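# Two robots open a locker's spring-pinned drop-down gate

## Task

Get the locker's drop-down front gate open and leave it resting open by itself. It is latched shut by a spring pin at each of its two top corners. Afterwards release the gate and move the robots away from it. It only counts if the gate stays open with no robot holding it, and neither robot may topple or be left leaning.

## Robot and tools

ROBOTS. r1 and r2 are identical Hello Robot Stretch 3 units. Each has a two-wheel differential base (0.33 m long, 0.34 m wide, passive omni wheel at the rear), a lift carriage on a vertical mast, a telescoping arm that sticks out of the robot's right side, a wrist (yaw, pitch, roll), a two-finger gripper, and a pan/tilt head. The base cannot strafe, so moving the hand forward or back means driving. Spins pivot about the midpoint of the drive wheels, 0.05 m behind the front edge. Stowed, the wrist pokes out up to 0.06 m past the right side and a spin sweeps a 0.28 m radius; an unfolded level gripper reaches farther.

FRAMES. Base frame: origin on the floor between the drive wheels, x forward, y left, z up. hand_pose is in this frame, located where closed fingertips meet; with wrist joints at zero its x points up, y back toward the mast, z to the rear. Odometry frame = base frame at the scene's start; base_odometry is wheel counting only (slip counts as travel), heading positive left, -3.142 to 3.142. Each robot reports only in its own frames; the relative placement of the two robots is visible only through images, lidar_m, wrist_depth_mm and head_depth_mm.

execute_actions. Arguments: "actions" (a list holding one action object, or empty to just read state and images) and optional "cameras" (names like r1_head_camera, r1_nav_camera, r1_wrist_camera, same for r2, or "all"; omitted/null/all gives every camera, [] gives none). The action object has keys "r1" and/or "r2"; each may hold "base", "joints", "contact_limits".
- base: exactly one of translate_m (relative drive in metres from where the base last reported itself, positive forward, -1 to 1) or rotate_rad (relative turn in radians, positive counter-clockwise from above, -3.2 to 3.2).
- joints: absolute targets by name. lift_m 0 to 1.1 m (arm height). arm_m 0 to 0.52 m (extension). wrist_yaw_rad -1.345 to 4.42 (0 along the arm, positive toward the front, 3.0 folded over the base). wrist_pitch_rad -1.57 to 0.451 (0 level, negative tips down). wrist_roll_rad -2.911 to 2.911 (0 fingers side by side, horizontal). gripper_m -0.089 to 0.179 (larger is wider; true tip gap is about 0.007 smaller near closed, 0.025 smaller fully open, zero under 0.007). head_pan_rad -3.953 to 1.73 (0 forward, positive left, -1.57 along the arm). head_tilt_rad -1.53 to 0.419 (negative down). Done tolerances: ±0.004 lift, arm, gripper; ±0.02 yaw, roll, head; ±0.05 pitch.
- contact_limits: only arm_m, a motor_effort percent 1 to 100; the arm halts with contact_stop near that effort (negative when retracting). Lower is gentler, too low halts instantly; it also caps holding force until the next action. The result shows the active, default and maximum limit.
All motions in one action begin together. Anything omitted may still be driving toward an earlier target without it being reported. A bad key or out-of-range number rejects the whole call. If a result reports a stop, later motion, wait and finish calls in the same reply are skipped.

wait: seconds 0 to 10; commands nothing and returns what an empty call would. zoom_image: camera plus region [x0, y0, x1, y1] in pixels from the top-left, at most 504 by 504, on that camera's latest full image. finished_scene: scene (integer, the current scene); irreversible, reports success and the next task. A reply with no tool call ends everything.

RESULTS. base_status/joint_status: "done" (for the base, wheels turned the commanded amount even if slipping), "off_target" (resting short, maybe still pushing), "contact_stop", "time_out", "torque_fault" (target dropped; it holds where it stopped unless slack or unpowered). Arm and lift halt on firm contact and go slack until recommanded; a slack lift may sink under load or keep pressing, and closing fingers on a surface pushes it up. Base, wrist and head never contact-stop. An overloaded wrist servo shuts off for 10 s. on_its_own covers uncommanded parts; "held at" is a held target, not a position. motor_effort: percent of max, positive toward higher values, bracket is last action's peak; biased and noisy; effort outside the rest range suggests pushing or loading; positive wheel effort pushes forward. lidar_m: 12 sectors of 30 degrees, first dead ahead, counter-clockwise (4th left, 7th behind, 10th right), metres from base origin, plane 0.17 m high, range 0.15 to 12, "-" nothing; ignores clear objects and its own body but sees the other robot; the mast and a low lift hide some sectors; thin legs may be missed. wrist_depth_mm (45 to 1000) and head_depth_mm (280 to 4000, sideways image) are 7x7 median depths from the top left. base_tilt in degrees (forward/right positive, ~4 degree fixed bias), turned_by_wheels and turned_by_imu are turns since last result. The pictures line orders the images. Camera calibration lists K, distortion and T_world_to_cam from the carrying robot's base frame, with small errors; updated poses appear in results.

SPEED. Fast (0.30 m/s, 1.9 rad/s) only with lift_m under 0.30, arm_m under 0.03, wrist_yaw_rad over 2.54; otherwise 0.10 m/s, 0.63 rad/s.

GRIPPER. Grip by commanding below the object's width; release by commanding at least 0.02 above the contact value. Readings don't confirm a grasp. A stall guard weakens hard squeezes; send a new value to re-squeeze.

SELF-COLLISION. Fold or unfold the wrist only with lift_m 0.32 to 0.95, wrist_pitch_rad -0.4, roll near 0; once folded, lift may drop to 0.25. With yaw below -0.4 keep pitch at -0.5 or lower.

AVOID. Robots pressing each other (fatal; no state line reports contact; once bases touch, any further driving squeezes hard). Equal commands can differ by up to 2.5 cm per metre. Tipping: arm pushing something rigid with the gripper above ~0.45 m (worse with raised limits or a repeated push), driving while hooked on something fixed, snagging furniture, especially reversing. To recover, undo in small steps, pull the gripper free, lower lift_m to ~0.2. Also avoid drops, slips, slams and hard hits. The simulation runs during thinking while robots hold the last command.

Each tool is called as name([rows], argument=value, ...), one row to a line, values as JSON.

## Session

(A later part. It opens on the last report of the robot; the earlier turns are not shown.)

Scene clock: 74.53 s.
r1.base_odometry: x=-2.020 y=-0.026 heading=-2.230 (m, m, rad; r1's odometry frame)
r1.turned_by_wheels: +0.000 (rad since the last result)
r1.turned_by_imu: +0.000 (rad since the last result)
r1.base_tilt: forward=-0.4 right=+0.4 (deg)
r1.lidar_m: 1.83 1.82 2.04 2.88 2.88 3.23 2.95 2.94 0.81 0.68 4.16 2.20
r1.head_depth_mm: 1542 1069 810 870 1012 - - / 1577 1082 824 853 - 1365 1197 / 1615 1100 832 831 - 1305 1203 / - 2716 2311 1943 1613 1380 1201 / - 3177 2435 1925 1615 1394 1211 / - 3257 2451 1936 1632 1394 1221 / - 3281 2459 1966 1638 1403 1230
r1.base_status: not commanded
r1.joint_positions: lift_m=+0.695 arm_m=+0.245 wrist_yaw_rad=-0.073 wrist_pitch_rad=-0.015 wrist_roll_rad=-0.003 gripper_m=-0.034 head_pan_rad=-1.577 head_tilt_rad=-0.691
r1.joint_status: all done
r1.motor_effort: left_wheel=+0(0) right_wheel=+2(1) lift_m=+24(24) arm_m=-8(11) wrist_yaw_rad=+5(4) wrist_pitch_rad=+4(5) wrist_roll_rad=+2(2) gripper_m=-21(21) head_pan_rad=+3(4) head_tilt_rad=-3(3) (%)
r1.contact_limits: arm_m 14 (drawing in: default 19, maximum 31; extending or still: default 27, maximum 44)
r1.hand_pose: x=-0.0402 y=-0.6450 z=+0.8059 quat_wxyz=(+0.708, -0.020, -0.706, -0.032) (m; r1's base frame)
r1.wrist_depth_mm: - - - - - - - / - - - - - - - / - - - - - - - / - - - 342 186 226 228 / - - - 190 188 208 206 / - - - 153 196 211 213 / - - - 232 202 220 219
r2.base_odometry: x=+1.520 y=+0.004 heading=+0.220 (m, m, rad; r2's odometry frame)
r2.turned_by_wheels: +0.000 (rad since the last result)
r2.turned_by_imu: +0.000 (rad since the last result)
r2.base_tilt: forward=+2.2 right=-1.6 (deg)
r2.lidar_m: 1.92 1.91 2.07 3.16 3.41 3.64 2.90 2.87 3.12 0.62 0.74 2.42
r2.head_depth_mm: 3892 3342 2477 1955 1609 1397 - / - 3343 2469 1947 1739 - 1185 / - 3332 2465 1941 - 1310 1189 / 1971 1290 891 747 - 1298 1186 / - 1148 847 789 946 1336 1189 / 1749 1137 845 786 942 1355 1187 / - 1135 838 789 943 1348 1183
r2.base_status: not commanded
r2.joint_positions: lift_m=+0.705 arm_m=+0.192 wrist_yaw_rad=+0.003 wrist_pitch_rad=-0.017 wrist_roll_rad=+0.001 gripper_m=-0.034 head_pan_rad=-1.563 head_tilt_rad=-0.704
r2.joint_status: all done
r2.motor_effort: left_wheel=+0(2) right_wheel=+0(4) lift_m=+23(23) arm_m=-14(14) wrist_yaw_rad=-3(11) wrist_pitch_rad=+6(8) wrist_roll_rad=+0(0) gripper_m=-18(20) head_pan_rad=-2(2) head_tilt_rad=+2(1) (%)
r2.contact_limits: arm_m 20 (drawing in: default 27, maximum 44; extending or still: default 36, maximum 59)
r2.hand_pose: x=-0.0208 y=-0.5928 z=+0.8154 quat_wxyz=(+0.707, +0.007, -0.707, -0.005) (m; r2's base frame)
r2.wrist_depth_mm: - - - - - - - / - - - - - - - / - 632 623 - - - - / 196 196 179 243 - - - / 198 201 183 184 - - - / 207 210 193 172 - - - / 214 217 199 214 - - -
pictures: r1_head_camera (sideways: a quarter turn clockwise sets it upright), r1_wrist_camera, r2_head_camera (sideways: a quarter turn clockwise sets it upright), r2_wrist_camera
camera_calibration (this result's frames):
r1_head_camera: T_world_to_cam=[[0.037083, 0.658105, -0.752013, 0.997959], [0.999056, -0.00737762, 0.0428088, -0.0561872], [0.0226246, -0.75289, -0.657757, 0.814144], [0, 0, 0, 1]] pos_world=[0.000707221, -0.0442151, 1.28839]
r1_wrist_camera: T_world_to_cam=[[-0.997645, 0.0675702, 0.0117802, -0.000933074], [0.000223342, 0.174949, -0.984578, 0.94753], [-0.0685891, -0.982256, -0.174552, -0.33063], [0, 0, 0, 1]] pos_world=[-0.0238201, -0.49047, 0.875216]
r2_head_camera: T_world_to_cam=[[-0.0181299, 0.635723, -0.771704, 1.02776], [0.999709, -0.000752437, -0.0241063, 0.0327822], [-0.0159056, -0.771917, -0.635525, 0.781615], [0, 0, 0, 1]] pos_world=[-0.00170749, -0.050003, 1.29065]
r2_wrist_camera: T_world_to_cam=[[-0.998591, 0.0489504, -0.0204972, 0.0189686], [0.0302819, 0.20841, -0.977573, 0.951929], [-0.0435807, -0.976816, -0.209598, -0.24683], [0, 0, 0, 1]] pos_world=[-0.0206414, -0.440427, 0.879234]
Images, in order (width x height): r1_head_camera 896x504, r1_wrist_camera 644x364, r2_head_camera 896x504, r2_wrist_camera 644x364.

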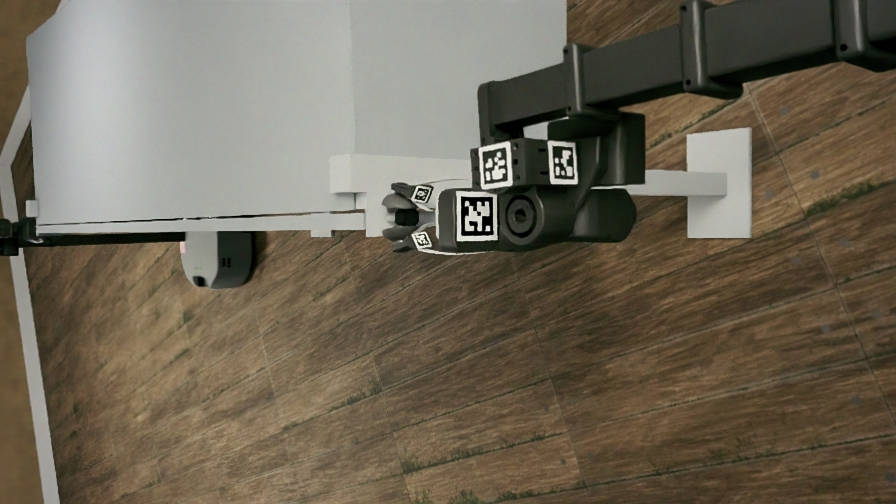

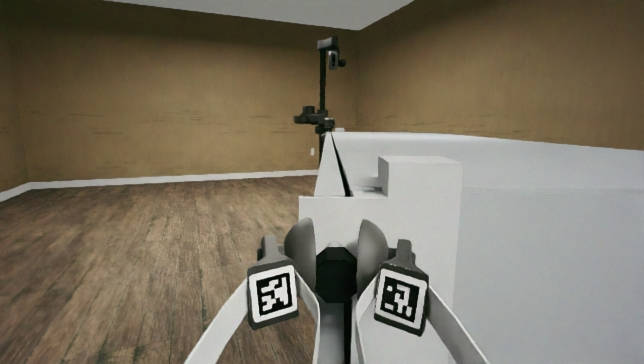

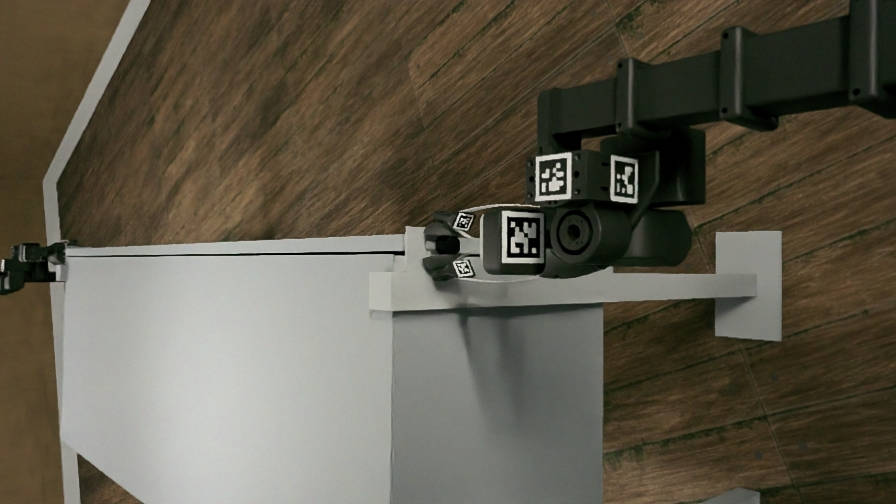

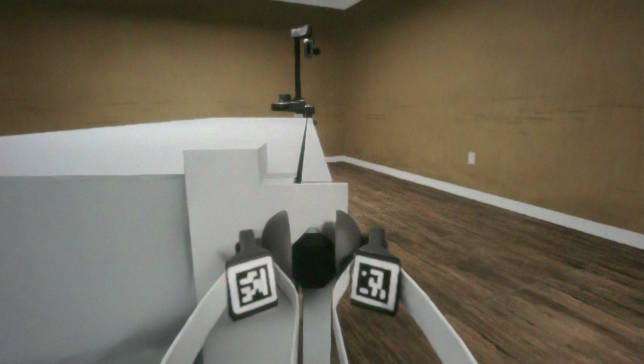

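execute_actions([
  {"r1": {"joints": {"arm_m": 0.237}, "contact_limits": {"arm_m": 15}}, "r2": {"joints": {"arm_m": 0.183}, "contact_limits": {"arm_m": 22}}},
], cameras=["r1_head_camera", "r1_wrist_camera", "r2_head_camera", "r2_wrist_camera"])

Scene clock: 75.53 s.
r1.base_odometry: x=-2.020 y=-0.026 heading=-2.230 (m, m, rad; r1's odometry frame)
r1.turned_by_wheels: +0.000 (rad since the last result)
r1.turned_by_imu: +0.000 (rad since the last result)
r1.base_tilt: forward=-0.4 right=+0.4 (deg)
r1.lidar_m: 1.83 1.82 2.05 2.90 2.88 3.23 2.94 2.93 0.80 0.67 4.16 2.20
r1.head_depth_mm: 1559 1070 814 871 1010 - - / 1578 1085 824 852 - 1362 1193 / 1611 1100 830 831 - 1307 1202 / - 2699 2330 1925 1614 1378 1207 / - 3238 2432 1937 1614 1390 1216 / - 3286 2451 1947 1625 1387 1218 / - 3247 2458 1967 1641 1397 1227
r1.base_status: not commanded
r1.joint_positions: lift_m=+0.695 arm_m=+0.238 wrist_yaw_rad=-0.073 wrist_pitch_rad=-0.014 wrist_roll_rad=-0.003 gripper_m=-0.034 head_pan_rad=-1.577 head_tilt_rad=-0.691
r1.joint_status: all done
r1.motor_effort: left_wheel=+0(0) right_wheel=+2(2) lift_m=+25(25) arm_m=-5(4) wrist_yaw_rad=+4(3) wrist_pitch_rad=+4(4) wrist_roll_rad=+2(2) gripper_m=-20(22) head_pan_rad=+3(3) head_tilt_rad=-3(3) (%)
r1.contact_limits: arm_m 15 (drawing in: default 19, maximum 31; extending or still: default 27, maximum 44)
r1.hand_pose: x=-0.0402 y=-0.6377 z=+0.8063 quat_wxyz=(+0.708, -0.021, -0.705, -0.031) (m; r1's base frame)
r1.wrist_depth_mm: - - - - - - - / - - - - - - - / - - - - - - - / - - - 352 194 228 231 / - - - 198 197 214 215 / - - - 164 202 221 220 / - - - 230 210 226 225
r2.base_odometry: x=+1.520 y=+0.004 heading=+0.220 (m, m, rad; r2's odometry frame)
r2.turned_by_wheels: +0.000 (rad since the last result)
r2.turned_by_imu: +0.000 (rad since the last result)
r2.base_tilt: forward=+2.2 right=-1.6 (deg)
r2.lidar_m: 1.93 1.91 2.07 3.18 3.42 3.65 2.91 2.87 3.14 0.62 0.74 2.42
r2.head_depth_mm: 3986 3388 2460 1968 1610 1406 - / - 3376 2460 1939 1687 - 1180 / - 3333 2459 1935 - 1316 1193 / 1984 1295 920 746 - 1295 1193 / - 1145 846 790 944 1328 1191 / 1744 1135 842 788 944 1354 1191 / - 1130 839 789 945 1354 1183
r2.base_status: not commanded
r2.joint_positions: lift_m=+0.705 arm_m=+0.184 wrist_yaw_rad=+0.002 wrist_pitch_rad=-0.015 wrist_roll_rad=+0.001 gripper_m=-0.034 head_pan_rad=-1.563 head_tilt_rad=-0.704
r2.joint_status: all done
r2.motor_effort: left_wheel=+0(0) right_wheel=+0(0) lift_m=+23(23) arm_m=-13(17) wrist_yaw_rad=-2(3) wrist_pitch_rad=+6(7) wrist_roll_rad=+0(0) gripper_m=-18(18) head_pan_rad=-2(2) head_tilt_rad=+1(2) (%)
r2.contact_limits: arm_m 22 (drawing in: default 27, maximum 44; extending or still: default 36, maximum 59)
r2.hand_pose: x=-0.0209 y=-0.5848 z=+0.8159 quat_wxyz=(+0.707, +0.006, -0.707, -0.005) (m; r2's base frame)
r2.wrist_depth_mm: - - - - - - - / - - - - - - - / - 687 655 - - - - / 204 205 186 223 - - - / 206 207 192 192 - - - / 216 218 201 212 - - - / 224 226 209 223 - - -
pictures: r1_head_camera (sideways: a quarter turn clockwise sets it upright), r1_wrist_camera, r2_head_camera (sideways: a quarter turn clockwise sets it upright), r2_wrist_camera
camera_calibration (this result's frames):
r1_head_camera: T_world_to_cam=[[0.037083, 0.658105, -0.752013, 0.997959], [0.999056, -0.00737762, 0.0428088, -0.0561872], [0.0226246, -0.75289, -0.657757, 0.814144], [0, 0, 0, 1]] pos_world=[0.000707221, -0.0442151, 1.28839]
r1_wrist_camera: T_world_to_cam=[[-0.997645, 0.0675752, 0.0117874, -0.00142866], [0.000130485, 0.173708, -0.984797, 0.945964], [-0.0685954, -0.982476, -0.173308, -0.324607], [0, 0, 0, 1]] pos_world=[-0.0238153, -0.483144, 0.875343]
r2_head_camera: T_world_to_cam=[[-0.0181297, 0.635723, -0.771704, 1.02776], [0.999709, -0.000752676, -0.0241063, 0.0327822], [-0.0159058, -0.771917, -0.635525, 0.781615], [0, 0, 0, 1]] pos_world=[-0.0017075, -0.050003, 1.29065]
r2_wrist_camera: T_world_to_cam=[[-0.998572, 0.0492899, -0.0206087, 0.0187797], [0.0303657, 0.20626, -0.978026, 0.949924], [-0.0439561, -0.977255, -0.207462, -0.240901], [0, 0, 0, 1]] pos_world=[-0.0206813, -0.432279, 0.87946]
Images, in order (width x height): r1_head_camera 896x504, r1_wrist_camera 644x364, r2_head_camera 896x504, r2_wrist_camera 644x364.

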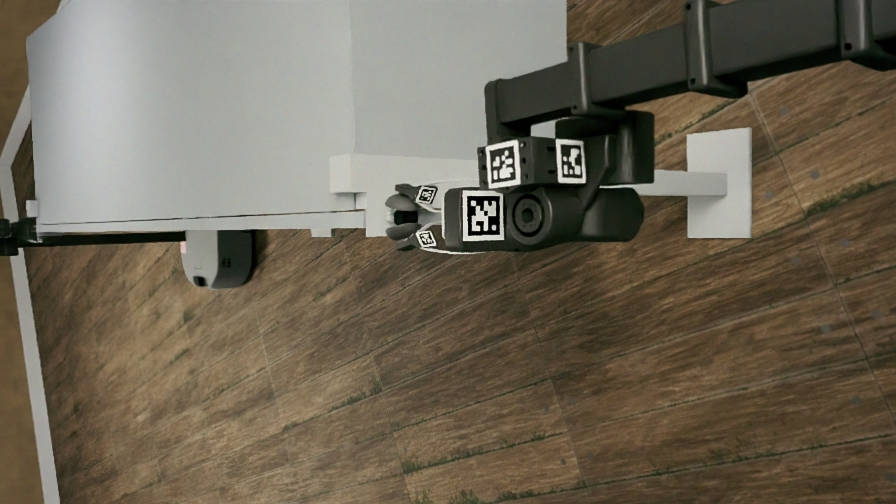

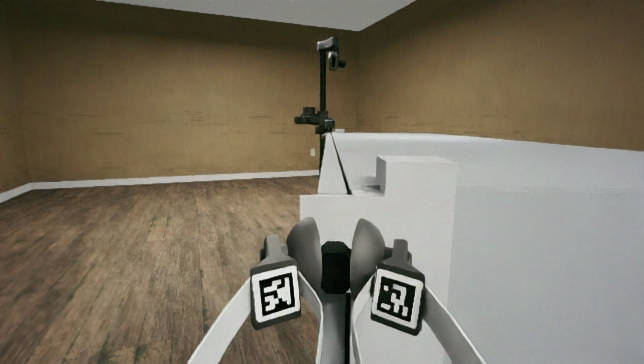

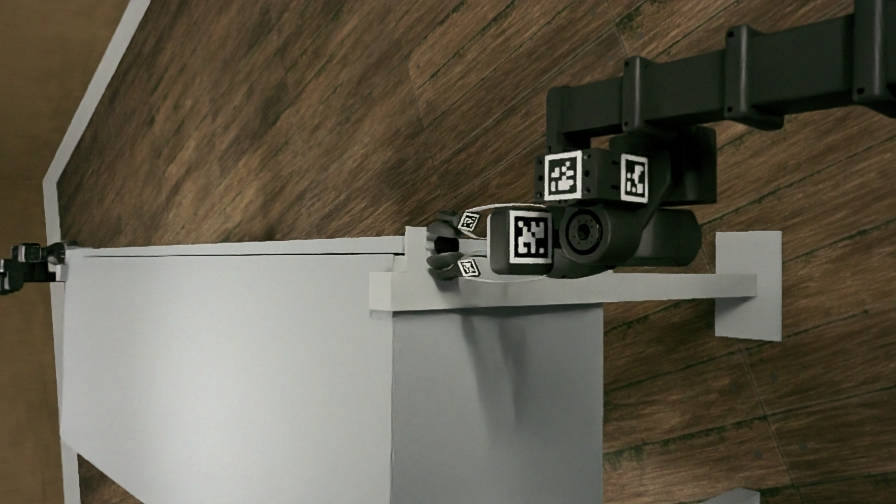

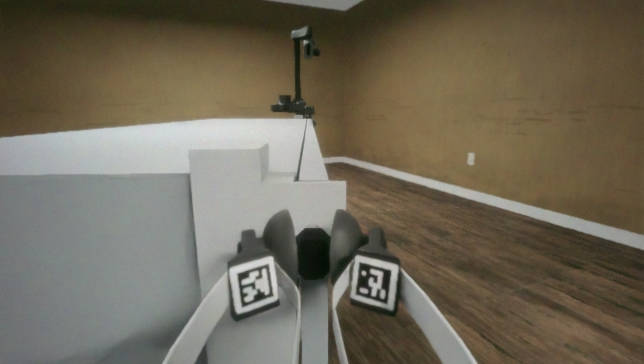

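execute_actions([
  {"r1": {"joints": {"gripper_m": 0.05}}, "r2": {"joints": {"gripper_m": 0.05}}},
], cameras=[])

execute_actions([
  {"r1": {"joints": {"arm_m": 0.252}, "contact_limits": {"arm_m": 10}}, "r2": {"joints": {"arm_m": 0.194}, "contact_limits": {"arm_m": 14}}},
], cameras=[])

execute_actions([
  {"r1": {"joints": {"gripper_m": -0.089}}, "r2": {"joints": {"gripper_m": -0.089}}},
], cameras=["r1_wrist_camera", "r2_wrist_camera"])

execute_actions([
  {"r1": {"joints": {"arm_m": 0.234}, "contact_limits": {"arm_m": 16}}, "r2": {"joints": {"arm_m": 0.176}, "contact_limits": {"arm_m": 23}}},
], cameras=["r1_head_camera", "r1_wrist_camera", "r2_head_camera", "r2_wrist_camera"])

Scene clock: 86.80 s.
r1.base_odometry: x=-2.020 y=-0.026 heading=-2.230 (m, m, rad; r1's odometry frame)
r1.turned_by_wheels: +0.000 (rad since the last result)
r1.turned_by_imu: +0.001 (rad since the last result)
r1.base_tilt: forward=-0.3 right=+0.4 (deg)
r1.lidar_m: 1.83 1.82 2.04 2.89 2.88 3.22 2.95 2.94 0.80 0.67 4.17 2.20
r1.head_depth_mm: 1564 1073 817 873 1013 - - / 1592 1083 824 862 - 1352 1202 / 1614 1104 830 835 - 1314 1202 / 3979 2700 2303 1928 1600 1381 1211 / - 3255 2421 1942 1610 1379 1215 / - 3248 2440 1957 1637 1389 1218 / - 3287 2512 1958 1629 1403 1226
r1.base_status: not commanded
r1.joint_positions: lift_m=+0.695 arm_m=+0.237 wrist_yaw_rad=-0.073 wrist_pitch_rad=-0.015 wrist_roll_rad=-0.003 gripper_m=+0.050 head_pan_rad=-1.577 head_tilt_rad=-0.691
r1.joint_status: all done
r1.motor_effort: left_wheel=+0(1) right_wheel=-1(0) lift_m=+25(24) arm_m=-2(5) wrist_yaw_rad=+3(3) wrist_pitch_rad=+5(4) wrist_roll_rad=+2(2) gripper_m=+0(85) head_pan_rad=+3(4) head_tilt_rad=-3(3) (%)
r1.hand_pose: x=-0.0400 y=-0.6374 z=+0.8061 quat_wxyz=(+0.708, -0.020, -0.706, -0.031) (m; r1's base frame)
r1.wrist_depth_mm: - - - - - - - / - - - - - - - / - - - - - - - / - - - 346 194 227 230 / - - - 199 196 217 216 / - - - 206 - 222 221 / - - - 241 210 229 227
r2.base_odometry: x=+1.520 y=+0.004 heading=+0.220 (m, m, rad; r2's odometry frame)
r2.turned_by_wheels: +0.000 (rad since the last result)
r2.turned_by_imu: -0.001 (rad since the last result)
r2.base_tilt: forward=+2.2 right=-1.7 (deg)
r2.lidar_m: 1.93 1.91 2.07 3.16 3.42 3.65 2.90 2.87 3.12 0.62 0.74 2.43
r2.head_depth_mm: 3897 3373 2480 1948 1624 1408 - / - 3363 2479 1946 1696 - 1183 / - 3323 2453 1932 - 1309 1198 / 1947 1295 921 749 - 1295 1194 / - 1154 848 789 951 1333 1188 / 1758 1142 846 789 947 1358 1185 / - 1127 840 788 943 1358 1189
r2.base_status: not commanded
r2.joint_positions: lift_m=+0.705 arm_m=+0.183 wrist_yaw_rad=+0.002 wrist_pitch_rad=-0.016 wrist_roll_rad=+0.001 gripper_m=+0.050 head_pan_rad=-1.563 head_tilt_rad=-0.704
r2.joint_status: all done
r2.motor_effort: left_wheel=+0(1) right_wheel=+0(0) lift_m=+23(22) arm_m=-6(12) wrist_yaw_rad=-2(2) wrist_pitch_rad=+6(6) wrist_roll_rad=+0(0) gripper_m=+1(79) head_pan_rad=-2(2) head_tilt_rad=+1(1) (%)
r2.hand_pose: x=-0.0210 y=-0.5843 z=+0.8158 quat_wxyz=(+0.707, +0.006, -0.707, -0.005) (m; r2's base frame)
r2.wrist_depth_mm: - - - - - - - / - - - - - - - / - 668 650 - - - - / 206 206 188 222 - - - / 209 211 193 194 - - - / 217 219 - 207 - - - / 224 225 209 223 - - -
pictures: none
No camera images: the call's "cameras" was empty. Leave "cameras" out to get every camera's image.

Scene clock: 87.73 s.
r1.base_odometry: x=-2.020 y=-0.026 heading=-2.230 (m, m, rad; r1's odometry frame)
r1.turned_by_wheels: +0.000 (rad since the last result)
r1.turned_by_imu: +0.000 (rad since the last result)
r1.base_tilt: forward=-0.3 right=+0.4 (deg)
r1.lidar_m: 1.83 1.82 2.04 2.89 2.88 3.22 2.95 2.93 0.80 0.68 4.17 2.20
r1.head_depth_mm: 1552 1067 815 870 1017 - - / 1590 1085 825 853 - 1351 1191 / 1618 1095 833 830 - 1310 1203 / 3899 2738 2325 1927 1584 1375 1210 / - 3205 2390 1946 1608 1385 1212 / - 3267 2428 1949 1625 1394 1225 / - 3245 2493 1988 1642 1412 1230
r1.base_status: not commanded
r1.joint_positions: lift_m=+0.695 arm_m=+0.252 wrist_yaw_rad=-0.072 wrist_pitch_rad=-0.015 wrist_roll_rad=-0.003 gripper_m=+0.050 head_pan_rad=-1.577 head_tilt_rad=-0.691
r1.joint_status: all done
r1.motor_effort: left_wheel=+1(1) right_wheel=-1(1) lift_m=+24(24) arm_m=+3(8) wrist_yaw_rad=+2(2) wrist_pitch_rad=+5(4) wrist_roll_rad=+2(2) gripper_m=+0(1) head_pan_rad=+3(4) head_tilt_rad=-3(3) (%)
r1.contact_limits: arm_m 10 (drawing in: default 19, maximum 31; extending or still: default 27, maximum 44)
r1.hand_pose: x=-0.0400 y=-0.6519 z=+0.8060 quat_wxyz=(+0.708, -0.020, -0.706, -0.031) (m; r1's base frame)
r1.wrist_depth_mm: - - - - - - - / - - - - - - - / - - - - - - - / - - - 371 179 224 229 / - - - 185 183 200 200 / - - - 186 - 207 205 / - - - 206 194 212 211
r2.base_odometry: x=+1.520 y=+0.004 heading=+0.220 (m, m, rad; r2's odometry frame)
r2.turned_by_wheels: +0.000 (rad since the last result)
r2.turned_by_imu: +0.000 (rad since the last result)
r2.base_tilt: forward=+2.2 right=-1.7 (deg)
r2.lidar_m: 1.93 1.91 2.08 3.18 3.41 3.62 2.90 2.87 3.11 0.62 0.74 2.41
r2.head_depth_mm: 3919 3392 2482 1953 1603 1407 - / - 3379 2441 1934 1744 - 1187 / - 3314 2457 1936 - 1331 1204 / 1956 1294 921 747 - 1301 1188 / - 1145 847 787 946 1329 1186 / 1738 1147 846 790 949 1358 1189 / - 1136 840 787 943 1354 1188
r2.base_status: not commanded
r2.joint_positions: lift_m=+0.705 arm_m=+0.194 wrist_yaw_rad=+0.002 wrist_pitch_rad=-0.016 wrist_roll_rad=+0.001 gripper_m=+0.050 head_pan_rad=-1.563 head_tilt_rad=-0.704
r2.joint_status: all done
r2.motor_effort: left_wheel=+0(1) right_wheel=+0(0) lift_m=+23(23) arm_m=+6(7) wrist_yaw_rad=-2(2) wrist_pitch_rad=+6(6) wrist_roll_rad=+0(0) gripper_m=-1(0) head_pan_rad=-2(2) head_tilt_rad=+2(1) (%)
r2.contact_limits: arm_m 14 (drawing in: default 27, maximum 44; extending or still: default 36, maximum 59)
r2.hand_pose: x=-0.0210 y=-0.5944 z=+0.8157 quat_wxyz=(+0.707, +0.006, -0.707, -0.005) (m; r2's base frame)
r2.wrist_depth_mm: - - - - - - - / - - - - - - - / - 660 638 - - - - / 195 196 177 246 - - - / 198 200 182 184 - - - / 205 208 - 203 - - - / 213 216 200 211 - - -
pictures: none
No camera images: the call's "cameras" was empty. Leave "cameras" out to get every camera's image.

Scene clock: 89.60 s.
r1.base_odometry: x=-2.020 y=-0.026 heading=-2.230 (m, m, rad; r1's odometry frame)
r1.turned_by_wheels: +0.000 (rad since the last result)
r1.turned_by_imu: +0.000 (rad since the last result)
r1.base_tilt: forward=-0.3 right=+0.3 (deg)
r1.lidar_m: 1.83 1.82 2.04 2.89 2.88 3.22 2.94 2.93 0.80 0.68 4.18 2.20
r1.head_depth_mm: 1554 1069 818 872 1012 - - / 1582 1085 823 853 - 1357 1201 / 1602 1102 831 831 - 1315 1199 / - 2726 2333 1932 1591 1375 1210 / - 3215 2425 1943 1610 1387 1214 / - 3215 2452 1946 1630 1402 1219 / - 3309 2461 1955 1630 1401 1229
r1.base_status: not commanded
r1.joint_positions: lift_m=+0.695 arm_m=+0.252 wrist_yaw_rad=-0.068 wrist_pitch_rad=-0.013 wrist_roll_rad=-0.003 gripper_m=-0.087 head_pan_rad=-1.577 head_tilt_rad=-0.691
r1.joint_status: all done
r1.motor_effort: left_wheel=-1(1) right_wheel=+2(3) lift_m=+24(24) arm_m=+2(3) wrist_yaw_rad=-3(14) wrist_pitch_rad=+4(5) wrist_roll_rad=+2(2) gripper_m=-41(98) head_pan_rad=+3(4) head_tilt_rad=-3(3) (%)
r1.hand_pose: x=-0.0389 y=-0.6521 z=+0.8064 quat_wxyz=(+0.708, -0.019, -0.705, -0.029) (m; r1's base frame)
r1.wrist_depth_mm: - - - - - - - / - - - - - - - / - - - - - - - / - - - - 179 230 235 / - - - 184 180 200 199 / - - - 150 187 205 205 / - - - 206 196 212 210
r2.base_odometry: x=+1.520 y=+0.004 heading=+0.220 (m, m, rad; r2's odometry frame)
r2.turned_by_wheels: +0.000 (rad since the last result)
r2.turned_by_imu: +0.000 (rad since the last result)
r2.base_tilt: forward=+2.2 right=-1.6 (deg)
r2.lidar_m: 1.93 1.91 2.07 3.16 3.40 3.65 2.91 2.87 3.13 0.62 0.74 2.42
r2.head_depth_mm: 3940 3356 2461 1958 1614 1409 - / - 3303 2460 1931 1736 - 1186 / - 3302 2454 1932 - 1336 1194 / 1997 1298 920 747 - 1299 1192 / - 1146 846 789 945 1330 1187 / 1751 1135 843 790 946 1364 1183 / - 1135 838 786 940 1347 1182
r2.base_status: not commanded
r2.joint_positions: lift_m=+0.705 arm_m=+0.194 wrist_yaw_rad=+0.002 wrist_pitch_rad=-0.015 wrist_roll_rad=+0.001 gripper_m=-0.088 head_pan_rad=-1.563 head_tilt_rad=-0.704
r2.joint_status: all done
r2.motor_effort: left_wheel=-1(1) right_wheel=+0(0) lift_m=+22(22) arm_m=-3(5) wrist_yaw_rad=-2(1) wrist_pitch_rad=+5(6) wrist_roll_rad=+0(0) gripper_m=-35(99) head_pan_rad=-2(1) head_tilt_rad=+2(1) (%)
r2.hand_pose: x=-0.0210 y=-0.5950 z=+0.8161 quat_wxyz=(+0.707, +0.006, -0.707, -0.005) (m; r2's base frame)
r2.wrist_depth_mm: - - - - - - - / - - - - - - - / - 679 654 - - - - / 192 195 176 246 - - - / 197 200 180 181 - - - / 202 207 188 149 - - - / 210 214 198 209 - - -
pictures: r1_wrist_camera, r2_wrist_camera
camera_calibration (this result's frames):
r1_wrist_camera: T_world_to_cam=[[-0.997972, 0.0625176, 0.0119983, -0.00265103], [-0.000998656, 0.173081, -0.984907, 0.948256], [-0.0636507, -0.982921, -0.172667, -0.3392], [0, 0, 0, 1]] pos_world=[-0.023289, -0.497367, 0.875408]
r2_wrist_camera: T_world_to_cam=[[-0.998543, 0.0498544, -0.0206352, 0.0194972], [0.0304867, 0.205767, -0.978126, 0.95195], [-0.0445179, -0.97733, -0.206987, -0.251314], [0, 0, 0, 1]] pos_world=[-0.0207409, -0.442469, 0.87951]
Images, in order (width x height): r1_wrist_camera 644x364, r2_wrist_camera 644x364.

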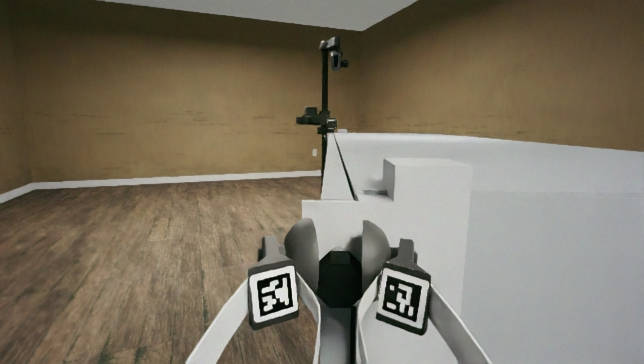

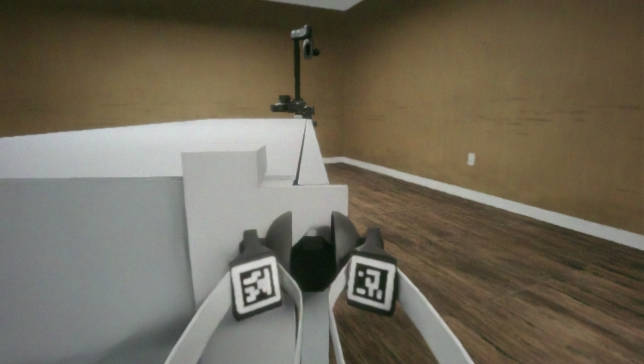

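Scene clock: 91.20 s.
r1.base_odometry: x=-2.020 y=-0.026 heading=-2.230 (m, m, rad; r1's odometry frame)
r1.turned_by_wheels: +0.000 (rad since the last result)
r1.turned_by_imu: +0.003 (rad since the last result)
r1.base_tilt: forward=-0.3 right=+0.5 (deg)
r1.lidar_m: 1.83 1.82 2.05 2.89 2.88 3.24 2.93 2.94 0.80 0.68 4.14 2.19
r1.head_depth_mm: 1545 1073 815 871 1012 - - / 1573 1083 821 865 - 1363 1193 / 1622 1090 833 833 - 1313 1196 / - 1882 1421 1141 1540 1384 1210 / - 1658 1304 1064 1567 1382 1214 / - 3259 1314 996 1622 1394 1222 / - 3290 2489 1972 1649 1403 1228
r1.base_status: not commanded
r1.joint_positions: lift_m=+0.695 arm_m=+0.235 wrist_yaw_rad=-0.075 wrist_pitch_rad=+0.000 wrist_roll_rad=-0.002 gripper_m=-0.080 head_pan_rad=-1.577 head_tilt_rad=-0.692
r1.joint_status: all done
r1.on_its_own: gripper_m is held at -0.082, not at your -0.089, by its stall guard, which is still easing
r1.motor_effort: left_wheel=-1(4) right_wheel=+3(4) lift_m=+24(24) arm_m=-5(11) wrist_yaw_rad=+6(8) wrist_pitch_rad=+0(4) wrist_roll_rad=+1(2) gripper_m=-35(41) head_pan_rad=+4(4) head_tilt_rad=-2(3) (%)
r1.contact_limits: arm_m 16 (drawing in: default 19, maximum 31; extending or still: default 27, maximum 44)
r1.hand_pose: x=-0.0407 y=-0.6350 z=+0.8097 quat_wxyz=(+0.707, -0.026, -0.706, -0.027) (m; r1's base frame)
r1.wrist_depth_mm: - - - - - - - / - - - - - - - / - - - - - - - / - - - - 197 257 263 / - - 833 200 199 219 216 / - 522 611 - 204 224 222 / 391 420 498 575 211 228 229
r2.base_odometry: x=+1.520 y=+0.004 heading=+0.220 (m, m, rad; r2's odometry frame)
r2.turned_by_wheels: +0.000 (rad since the last result)
r2.turned_by_imu: +0.002 (rad since the last result)
r2.base_tilt: forward=+2.2 right=-1.7 (deg)
r2.lidar_m: 1.93 1.91 2.07 3.18 3.40 3.63 2.90 2.87 3.13 0.62 0.74 2.41
r2.head_depth_mm: 3941 3399 2483 1032 1565 1397 - / - 3384 1258 1024 932 - 1169 / - 1793 1369 1116 - 1310 1198 / 2464 1787 1373 804 - 1279 1193 / - 1150 848 788 951 1330 1190 / 1747 1137 844 792 949 1360 1188 / - 1129 840 787 943 1353 1182
r2.base_status: not commanded
r2.joint_positions: lift_m=+0.705 arm_m=+0.177 wrist_yaw_rad=+0.000 wrist_pitch_rad=-0.006 wrist_roll_rad=+0.001 gripper_m=-0.081 head_pan_rad=-1.563 head_tilt_rad=-0.704
r2.joint_status: all done
r2.on_its_own: gripper_m is held at -0.083, not at your -0.089, by its stall guard, which is still easing
r2.motor_effort: left_wheel=-1(3) right_wheel=+1(2) lift_m=+23(24) arm_m=-10(23) wrist_yaw_rad=+0(2) wrist_pitch_rad=+2(5) wrist_roll_rad=+0(0) gripper_m=-30(32) head_pan_rad=-2(2) head_tilt_rad=+2(2) (%)
r2.contact_limits: arm_m 23 (drawing in: default 27, maximum 44; extending or still: default 36, maximum 59)
r2.hand_pose: x=-0.0215 y=-0.5778 z=+0.8182 quat_wxyz=(+0.707, +0.002, -0.707, -0.003) (m; r2's base frame)
r2.wrist_depth_mm: - - - - - - - / - - - - - - - / - 845 802 - - - - / 210 212 194 - - - - / 213 218 199 200 716 - - / 222 224 226 645 538 456 - / 230 232 215 531 467 378 338
pictures: r1_head_camera (sideways: a quarter turn clockwise sets it upright), r1_wrist_camera, r2_head_camera (sideways: a quarter turn clockwise sets it upright), r2_wrist_camera
camera_calibration (this result's frames):
r1_head_camera: T_world_to_cam=[[0.0370815, 0.658486, -0.751679, 0.997523], [0.999056, -0.00739349, 0.0428081, -0.0561864], [0.022631, -0.752556, -0.658139, 0.81464], [0, 0, 0, 1]] pos_world=[0.000707522, -0.0442083, 1.28837]
r1_wrist_camera: T_world_to_cam=[[-0.997505, 0.0697966, 0.0106083, 0.000166172], [0.000715134, 0.160246, -0.987077, 0.942236], [-0.0705945, -0.984606, -0.159896, -0.333673], [0, 0, 0, 1]] pos_world=[-0.0240636, -0.479537, 0.876704]
r2_head_camera: T_world_to_cam=[[-0.0181256, 0.635695, -0.771727, 1.02779], [0.999709, -0.000759631, -0.024106, 0.0327818], [-0.0159103, -0.77194, -0.635497, 0.781579], [0, 0, 0, 1]] pos_world=[-0.0017078, -0.0500033, 1.29065]
r2_wrist_camera: T_world_to_cam=[[-0.998457, 0.0513709, -0.0210662, 0.019485], [0.0308328, 0.197467, -0.979825, 0.947126], [-0.0461746, -0.978963, -0.198746, -0.241872], [0, 0, 0, 1]] pos_world=[-0.020916, -0.424811, 0.880357]
Images, in order (width x height): r1_head_camera 896x504, r1_wrist_camera 644x364, r2_head_camera 896x504, r2_wrist_camera 644x364.

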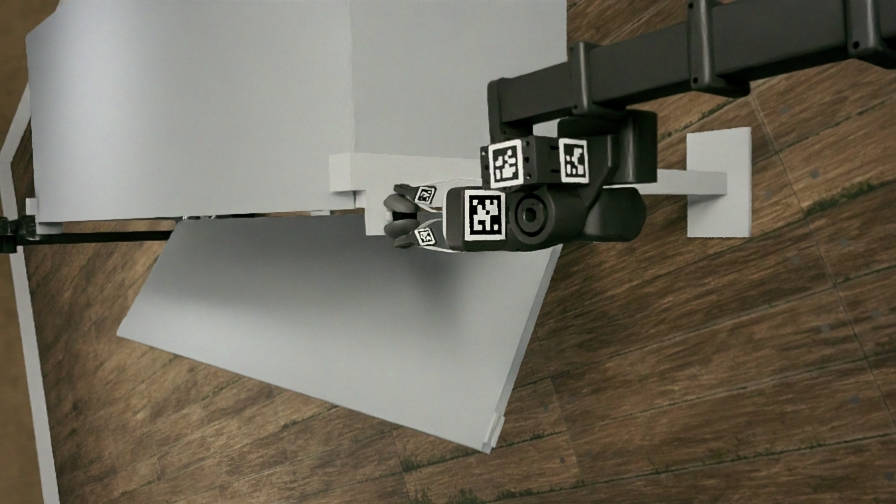

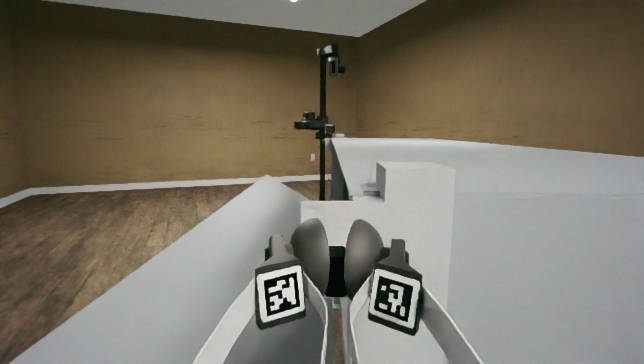

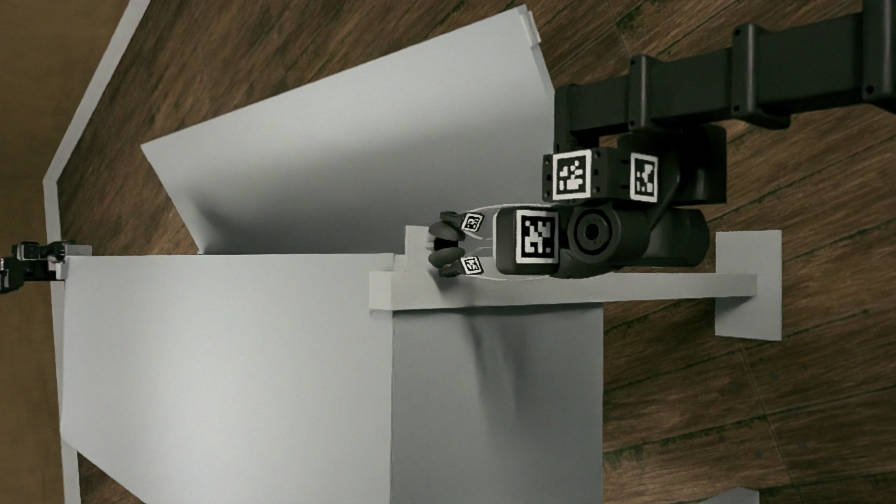

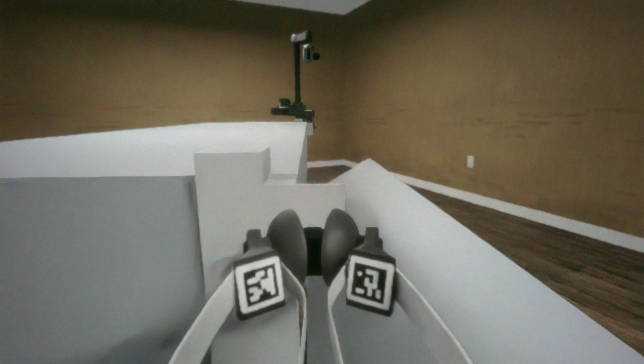

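execute_actions([
  {"r1": {"joints": {"gripper_m": 0.06}}, "r2": {"joints": {"gripper_m": 0.06}}},
], cameras=[])

execute_actions([
  {"r1": {"joints": {"arm_m": 0.0}}, "r2": {"joints": {"arm_m": 0.0}}},
], cameras=["r1_head_camera", "r1_nav_camera", "r2_head_camera", "r2_nav_camera"])

Scene clock: 93.53 s.
r1.base_odometry: x=-2.020 y=-0.026 heading=-2.230 (m, m, rad; r1's odometry frame)
r1.turned_by_wheels: +0.000 (rad since the last result)
r1.turned_by_imu: +0.000 (rad since the last result)
r1.base_tilt: forward=-0.3 right=+0.4 (deg)
r1.lidar_m: 1.83 1.82 2.05 2.89 2.89 3.23 2.94 2.93 0.80 0.68 4.17 2.20
r1.head_depth_mm: 1552 1069 816 870 1014 - - / 1583 1082 822 864 - 1352 1199 / 1608 1098 831 842 - 1309 1205 / - 2784 2321 1931 1595 1375 1206 / - 3234 2452 1929 1606 1383 1214 / - 3286 2439 1950 1626 1396 1218 / - 3291 2471 1961 1634 1401 1228
r1.base_status: not commanded
r1.joint_positions: lift_m=+0.695 arm_m=+0.234 wrist_yaw_rad=-0.073 wrist_pitch_rad=-0.014 wrist_roll_rad=-0.002 gripper_m=+0.060 head_pan_rad=-1.577 head_tilt_rad=-0.692
r1.joint_status: all done
r1.motor_effort: left_wheel=+0(1) right_wheel=+0(3) lift_m=+24(25) arm_m=-3(5) wrist_yaw_rad=+3(7) wrist_pitch_rad=+4(5) wrist_roll_rad=+1(1) gripper_m=+0(85) head_pan_rad=+4(3) head_tilt_rad=-2(2) (%)
r1.hand_pose: x=-0.0401 y=-0.6344 z=+0.8061 quat_wxyz=(+0.707, -0.020, -0.706, -0.031) (m; r1's base frame)
r1.wrist_depth_mm: - - - - - - - / - - - - - - - / - - - - - - - / - - - - 196 225 227 / - - - 202 201 220 217 / - - - 736 207 223 223 / - - - - 213 231 230
r2.base_odometry: x=+1.520 y=+0.004 heading=+0.220 (m, m, rad; r2's odometry frame)
r2.turned_by_wheels: +0.000 (rad since the last result)
r2.turned_by_imu: +0.000 (rad since the last result)
r2.base_tilt: forward=+2.2 right=-1.6 (deg)
r2.lidar_m: 1.93 1.91 2.07 3.16 3.41 3.65 2.90 2.87 3.14 0.62 0.74 2.41
r2.head_depth_mm: 3911 3381 2478 1949 1603 1410 - / - 3342 2452 1965 1697 - 1175 / - 3303 2442 1962 - 1310 1197 / 2466 2878 2264 804 - 1269 1192 / - 1148 849 791 947 1328 1185 / 1738 1141 843 790 948 1355 1184 / - 1131 839 788 945 1356 1187
r2.base_status: not commanded
r2.joint_positions: lift_m=+0.705 arm_m=+0.176 wrist_yaw_rad=+0.000 wrist_pitch_rad=-0.016 wrist_roll_rad=+0.001 gripper_m=+0.060 head_pan_rad=-1.563 head_tilt_rad=-0.704
r2.joint_status: all done
r2.motor_effort: left_wheel=+0(1) right_wheel=+0(1) lift_m=+24(23) arm_m=-7(11) wrist_yaw_rad=+0(0) wrist_pitch_rad=+6(6) wrist_roll_rad=+0(0) gripper_m=+0(80) head_pan_rad=-2(2) head_tilt_rad=+1(1) (%)
r2.hand_pose: x=-0.0215 y=-0.5773 z=+0.8158 quat_wxyz=(+0.707, +0.006, -0.707, -0.006) (m; r2's base frame)
r2.wrist_depth_mm: - - - - - - - / - - - - - - - / - 654 655 - - - - / 208 212 195 248 - - - / 215 218 200 200 - - - / 223 226 - - - - - / 233 235 220 - - - -
pictures: none
No camera images: the call's "cameras" was empty. Leave "cameras" out to get every camera's image.

Scene clock: 96.50 s.
r1.base_odometry: x=-2.020 y=-0.026 heading=-2.230 (m, m, rad; r1's odometry frame)
r1.turned_by_wheels: +0.000 (rad since the last result)
r1.turned_by_imu: +0.000 (rad since the last result)
r1.base_tilt: forward=-0.2 right=+0.4 (deg)
r1.lidar_m: 1.83 1.82 2.05 2.90 2.88 3.23 2.94 2.94 0.80 0.68 4.15 2.20
r1.head_depth_mm: 1549 1066 816 874 1468 1355 1229 / 1588 1082 824 875 1482 1359 1243 / 1608 1100 832 869 1031 1281 - / - 2770 2317 1915 1638 1390 1208 / - 3223 2412 1937 1622 1387 1213 / - 3235 2452 1962 1644 1385 1215 / - 3302 2457 1970 1638 1405 1230
r1.base_status: not commanded
r1.joint_positions: lift_m=+0.695 arm_m=+0.000 wrist_yaw_rad=-0.071 wrist_pitch_rad=-0.016 wrist_roll_rad=-0.002 gripper_m=+0.060 head_pan_rad=-1.577 head_tilt_rad=-0.692
r1.joint_status: all done
r1.motor_effort: left_wheel=+0(0) right_wheel=+1(0) lift_m=+24(24) arm_m=-1(2) wrist_yaw_rad=+1(3) wrist_pitch_rad=+4(4) wrist_roll_rad=+1(1) gripper_m=+0(0) head_pan_rad=+4(4) head_tilt_rad=-3(3) (%)
r1.hand_pose: x=-0.0397 y=-0.4004 z=+0.8058 quat_wxyz=(+0.707, -0.019, -0.706, -0.031) (m; r1's base frame)
r1.wrist_depth_mm: - - - - - - - / - - - - - - - / - - - - - - - / - - - 442 452 448 445 / - - - - 470 464 461 / - - - - 475 472 478 / - - - - 488 483 487
r2.base_odometry: x=+1.520 y=+0.004 heading=+0.220 (m, m, rad; r2's odometry frame)
r2.turned_by_wheels: +0.000 (rad since the last result)
r2.turned_by_imu: +0.000 (rad since the last result)
r2.base_tilt: forward=+2.2 right=-1.7 (deg)
r2.lidar_m: 1.93 1.91 2.08 3.17 3.42 3.63 2.90 2.86 3.13 0.62 0.74 2.41
r2.head_depth_mm: 3984 3394 2485 1954 1612 1373 1226 / - 3337 2444 1940 1609 1367 1241 / - 3320 2441 1932 1628 1374 1241 / 2506 2900 2252 805 1529 1361 - / - 1150 848 791 937 1328 1187 / 1763 1144 844 789 947 1359 1185 / - 1132 841 789 944 1350 1184
r2.base_status: not commanded
r2.joint_positions: lift_m=+0.705 arm_m=+0.000 wrist_yaw_rad=+0.000 wrist_pitch_rad=-0.017 wrist_roll_rad=+0.001 gripper_m=+0.060 head_pan_rad=-1.563 head_tilt_rad=-0.704
r2.joint_status: all done
r2.motor_effort: left_wheel=-1(1) right_wheel=+1(0) lift_m=+23(23) arm_m=-6(6) wrist_yaw_rad=+0(0) wrist_pitch_rad=+6(6) wrist_roll_rad=+0(0) gripper_m=+0(1) head_pan_rad=-2(2) head_tilt_rad=+2(1) (%)
r2.hand_pose: x=-0.0215 y=-0.4012 z=+0.8155 quat_wxyz=(+0.707, +0.006, -0.707, -0.006) (m; r2's base frame)
r2.wrist_depth_mm: - - - - - - - / - - - - - - - / - 683 655 - - - - / 381 385 387 383 - - - / 394 404 399 - - - - / 408 414 - - - - - / 428 427 431 - - - -
pictures: r1_head_camera (sideways: a quarter turn clockwise sets it upright), r1_nav_camera (sideways: a quarter turn counterclockwise sets it upright), r2_head_camera (sideways: a quarter turn clockwise sets it upright), r2_nav_camera (sideways: a quarter turn counterclockwise sets it upright)
camera_calibration (this result's frames):
r1_head_camera: T_world_to_cam=[[0.0370759, 0.658487, -0.751679, 0.997523], [0.999056, -0.00738504, 0.0428081, -0.0561864], [0.0226374, -0.752556, -0.658139, 0.81464], [0, 0, 0, 1]] pos_world=[0.000707896, -0.0442083, 1.28837]
r1_nav_camera: T_world_to_cam=[[0.018312, -0.609794, 0.792348, -0.98787], [-0.999598, -0.0283115, 0.00131307, 0.0529634], [0.0216319, -0.792054, -0.610068, 0.748147], [0, 0, 0, 1]] pos_world=[0.0548482, -0.00832563, 1.23909]
r2_head_camera: T_world_to_cam=[[-0.018125, 0.635695, -0.771728, 1.02779], [0.999709, -0.000760723, -0.024106, 0.0327818], [-0.0159111, -0.77194, -0.635496, 0.781578], [0, 0, 0, 1]] pos_world=[-0.00170786, -0.0500033, 1.29065]
r2_nav_camera: T_world_to_cam=[[-0.0166399, -0.649983, 0.759767, -0.949678], [-0.999547, 0.0298842, 0.00367464, 0.049619], [-0.0250935, -0.759361, -0.650185, 0.802731], [0, 0, 0, 1]] pos_world=[0.0539373, -0.00919429, 1.24328]
Images, in order (width x height): r1_head_camera 896x504, r1_nav_camera 672x504, r2_head_camera 896x504, r2_nav_camera 672x504.

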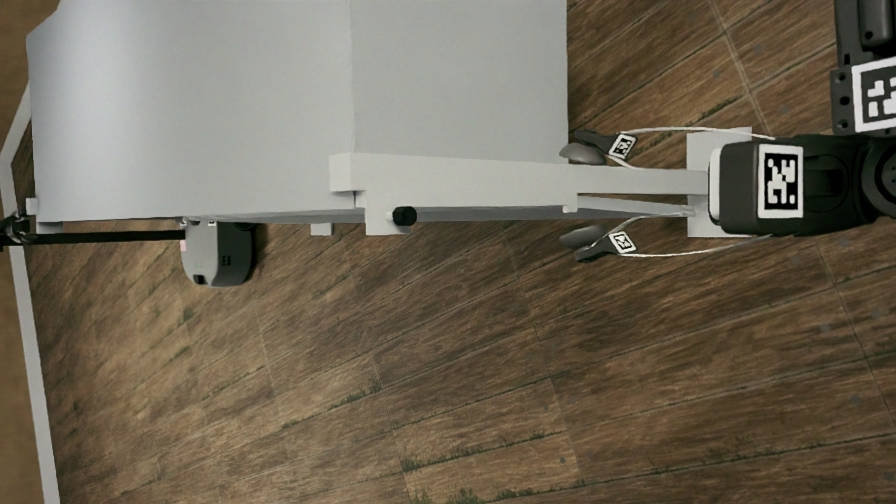

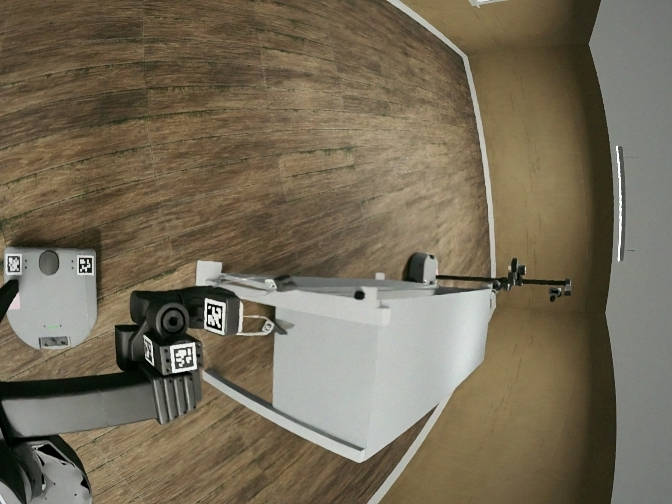

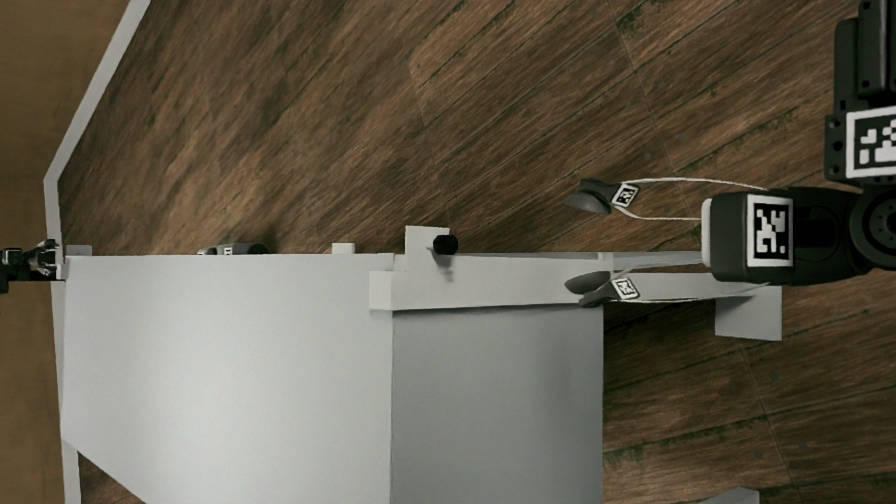

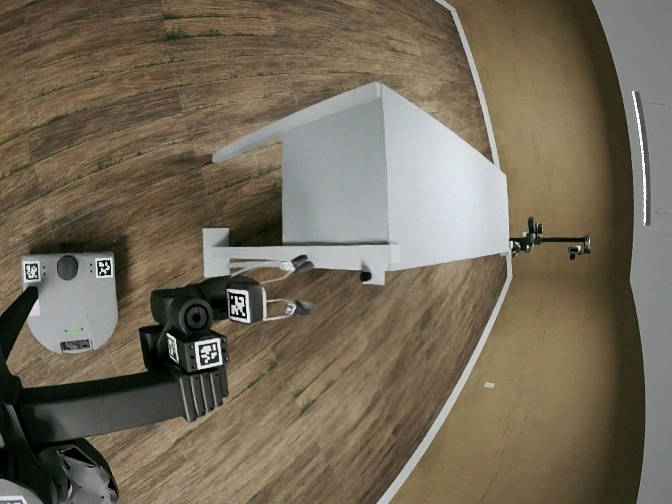

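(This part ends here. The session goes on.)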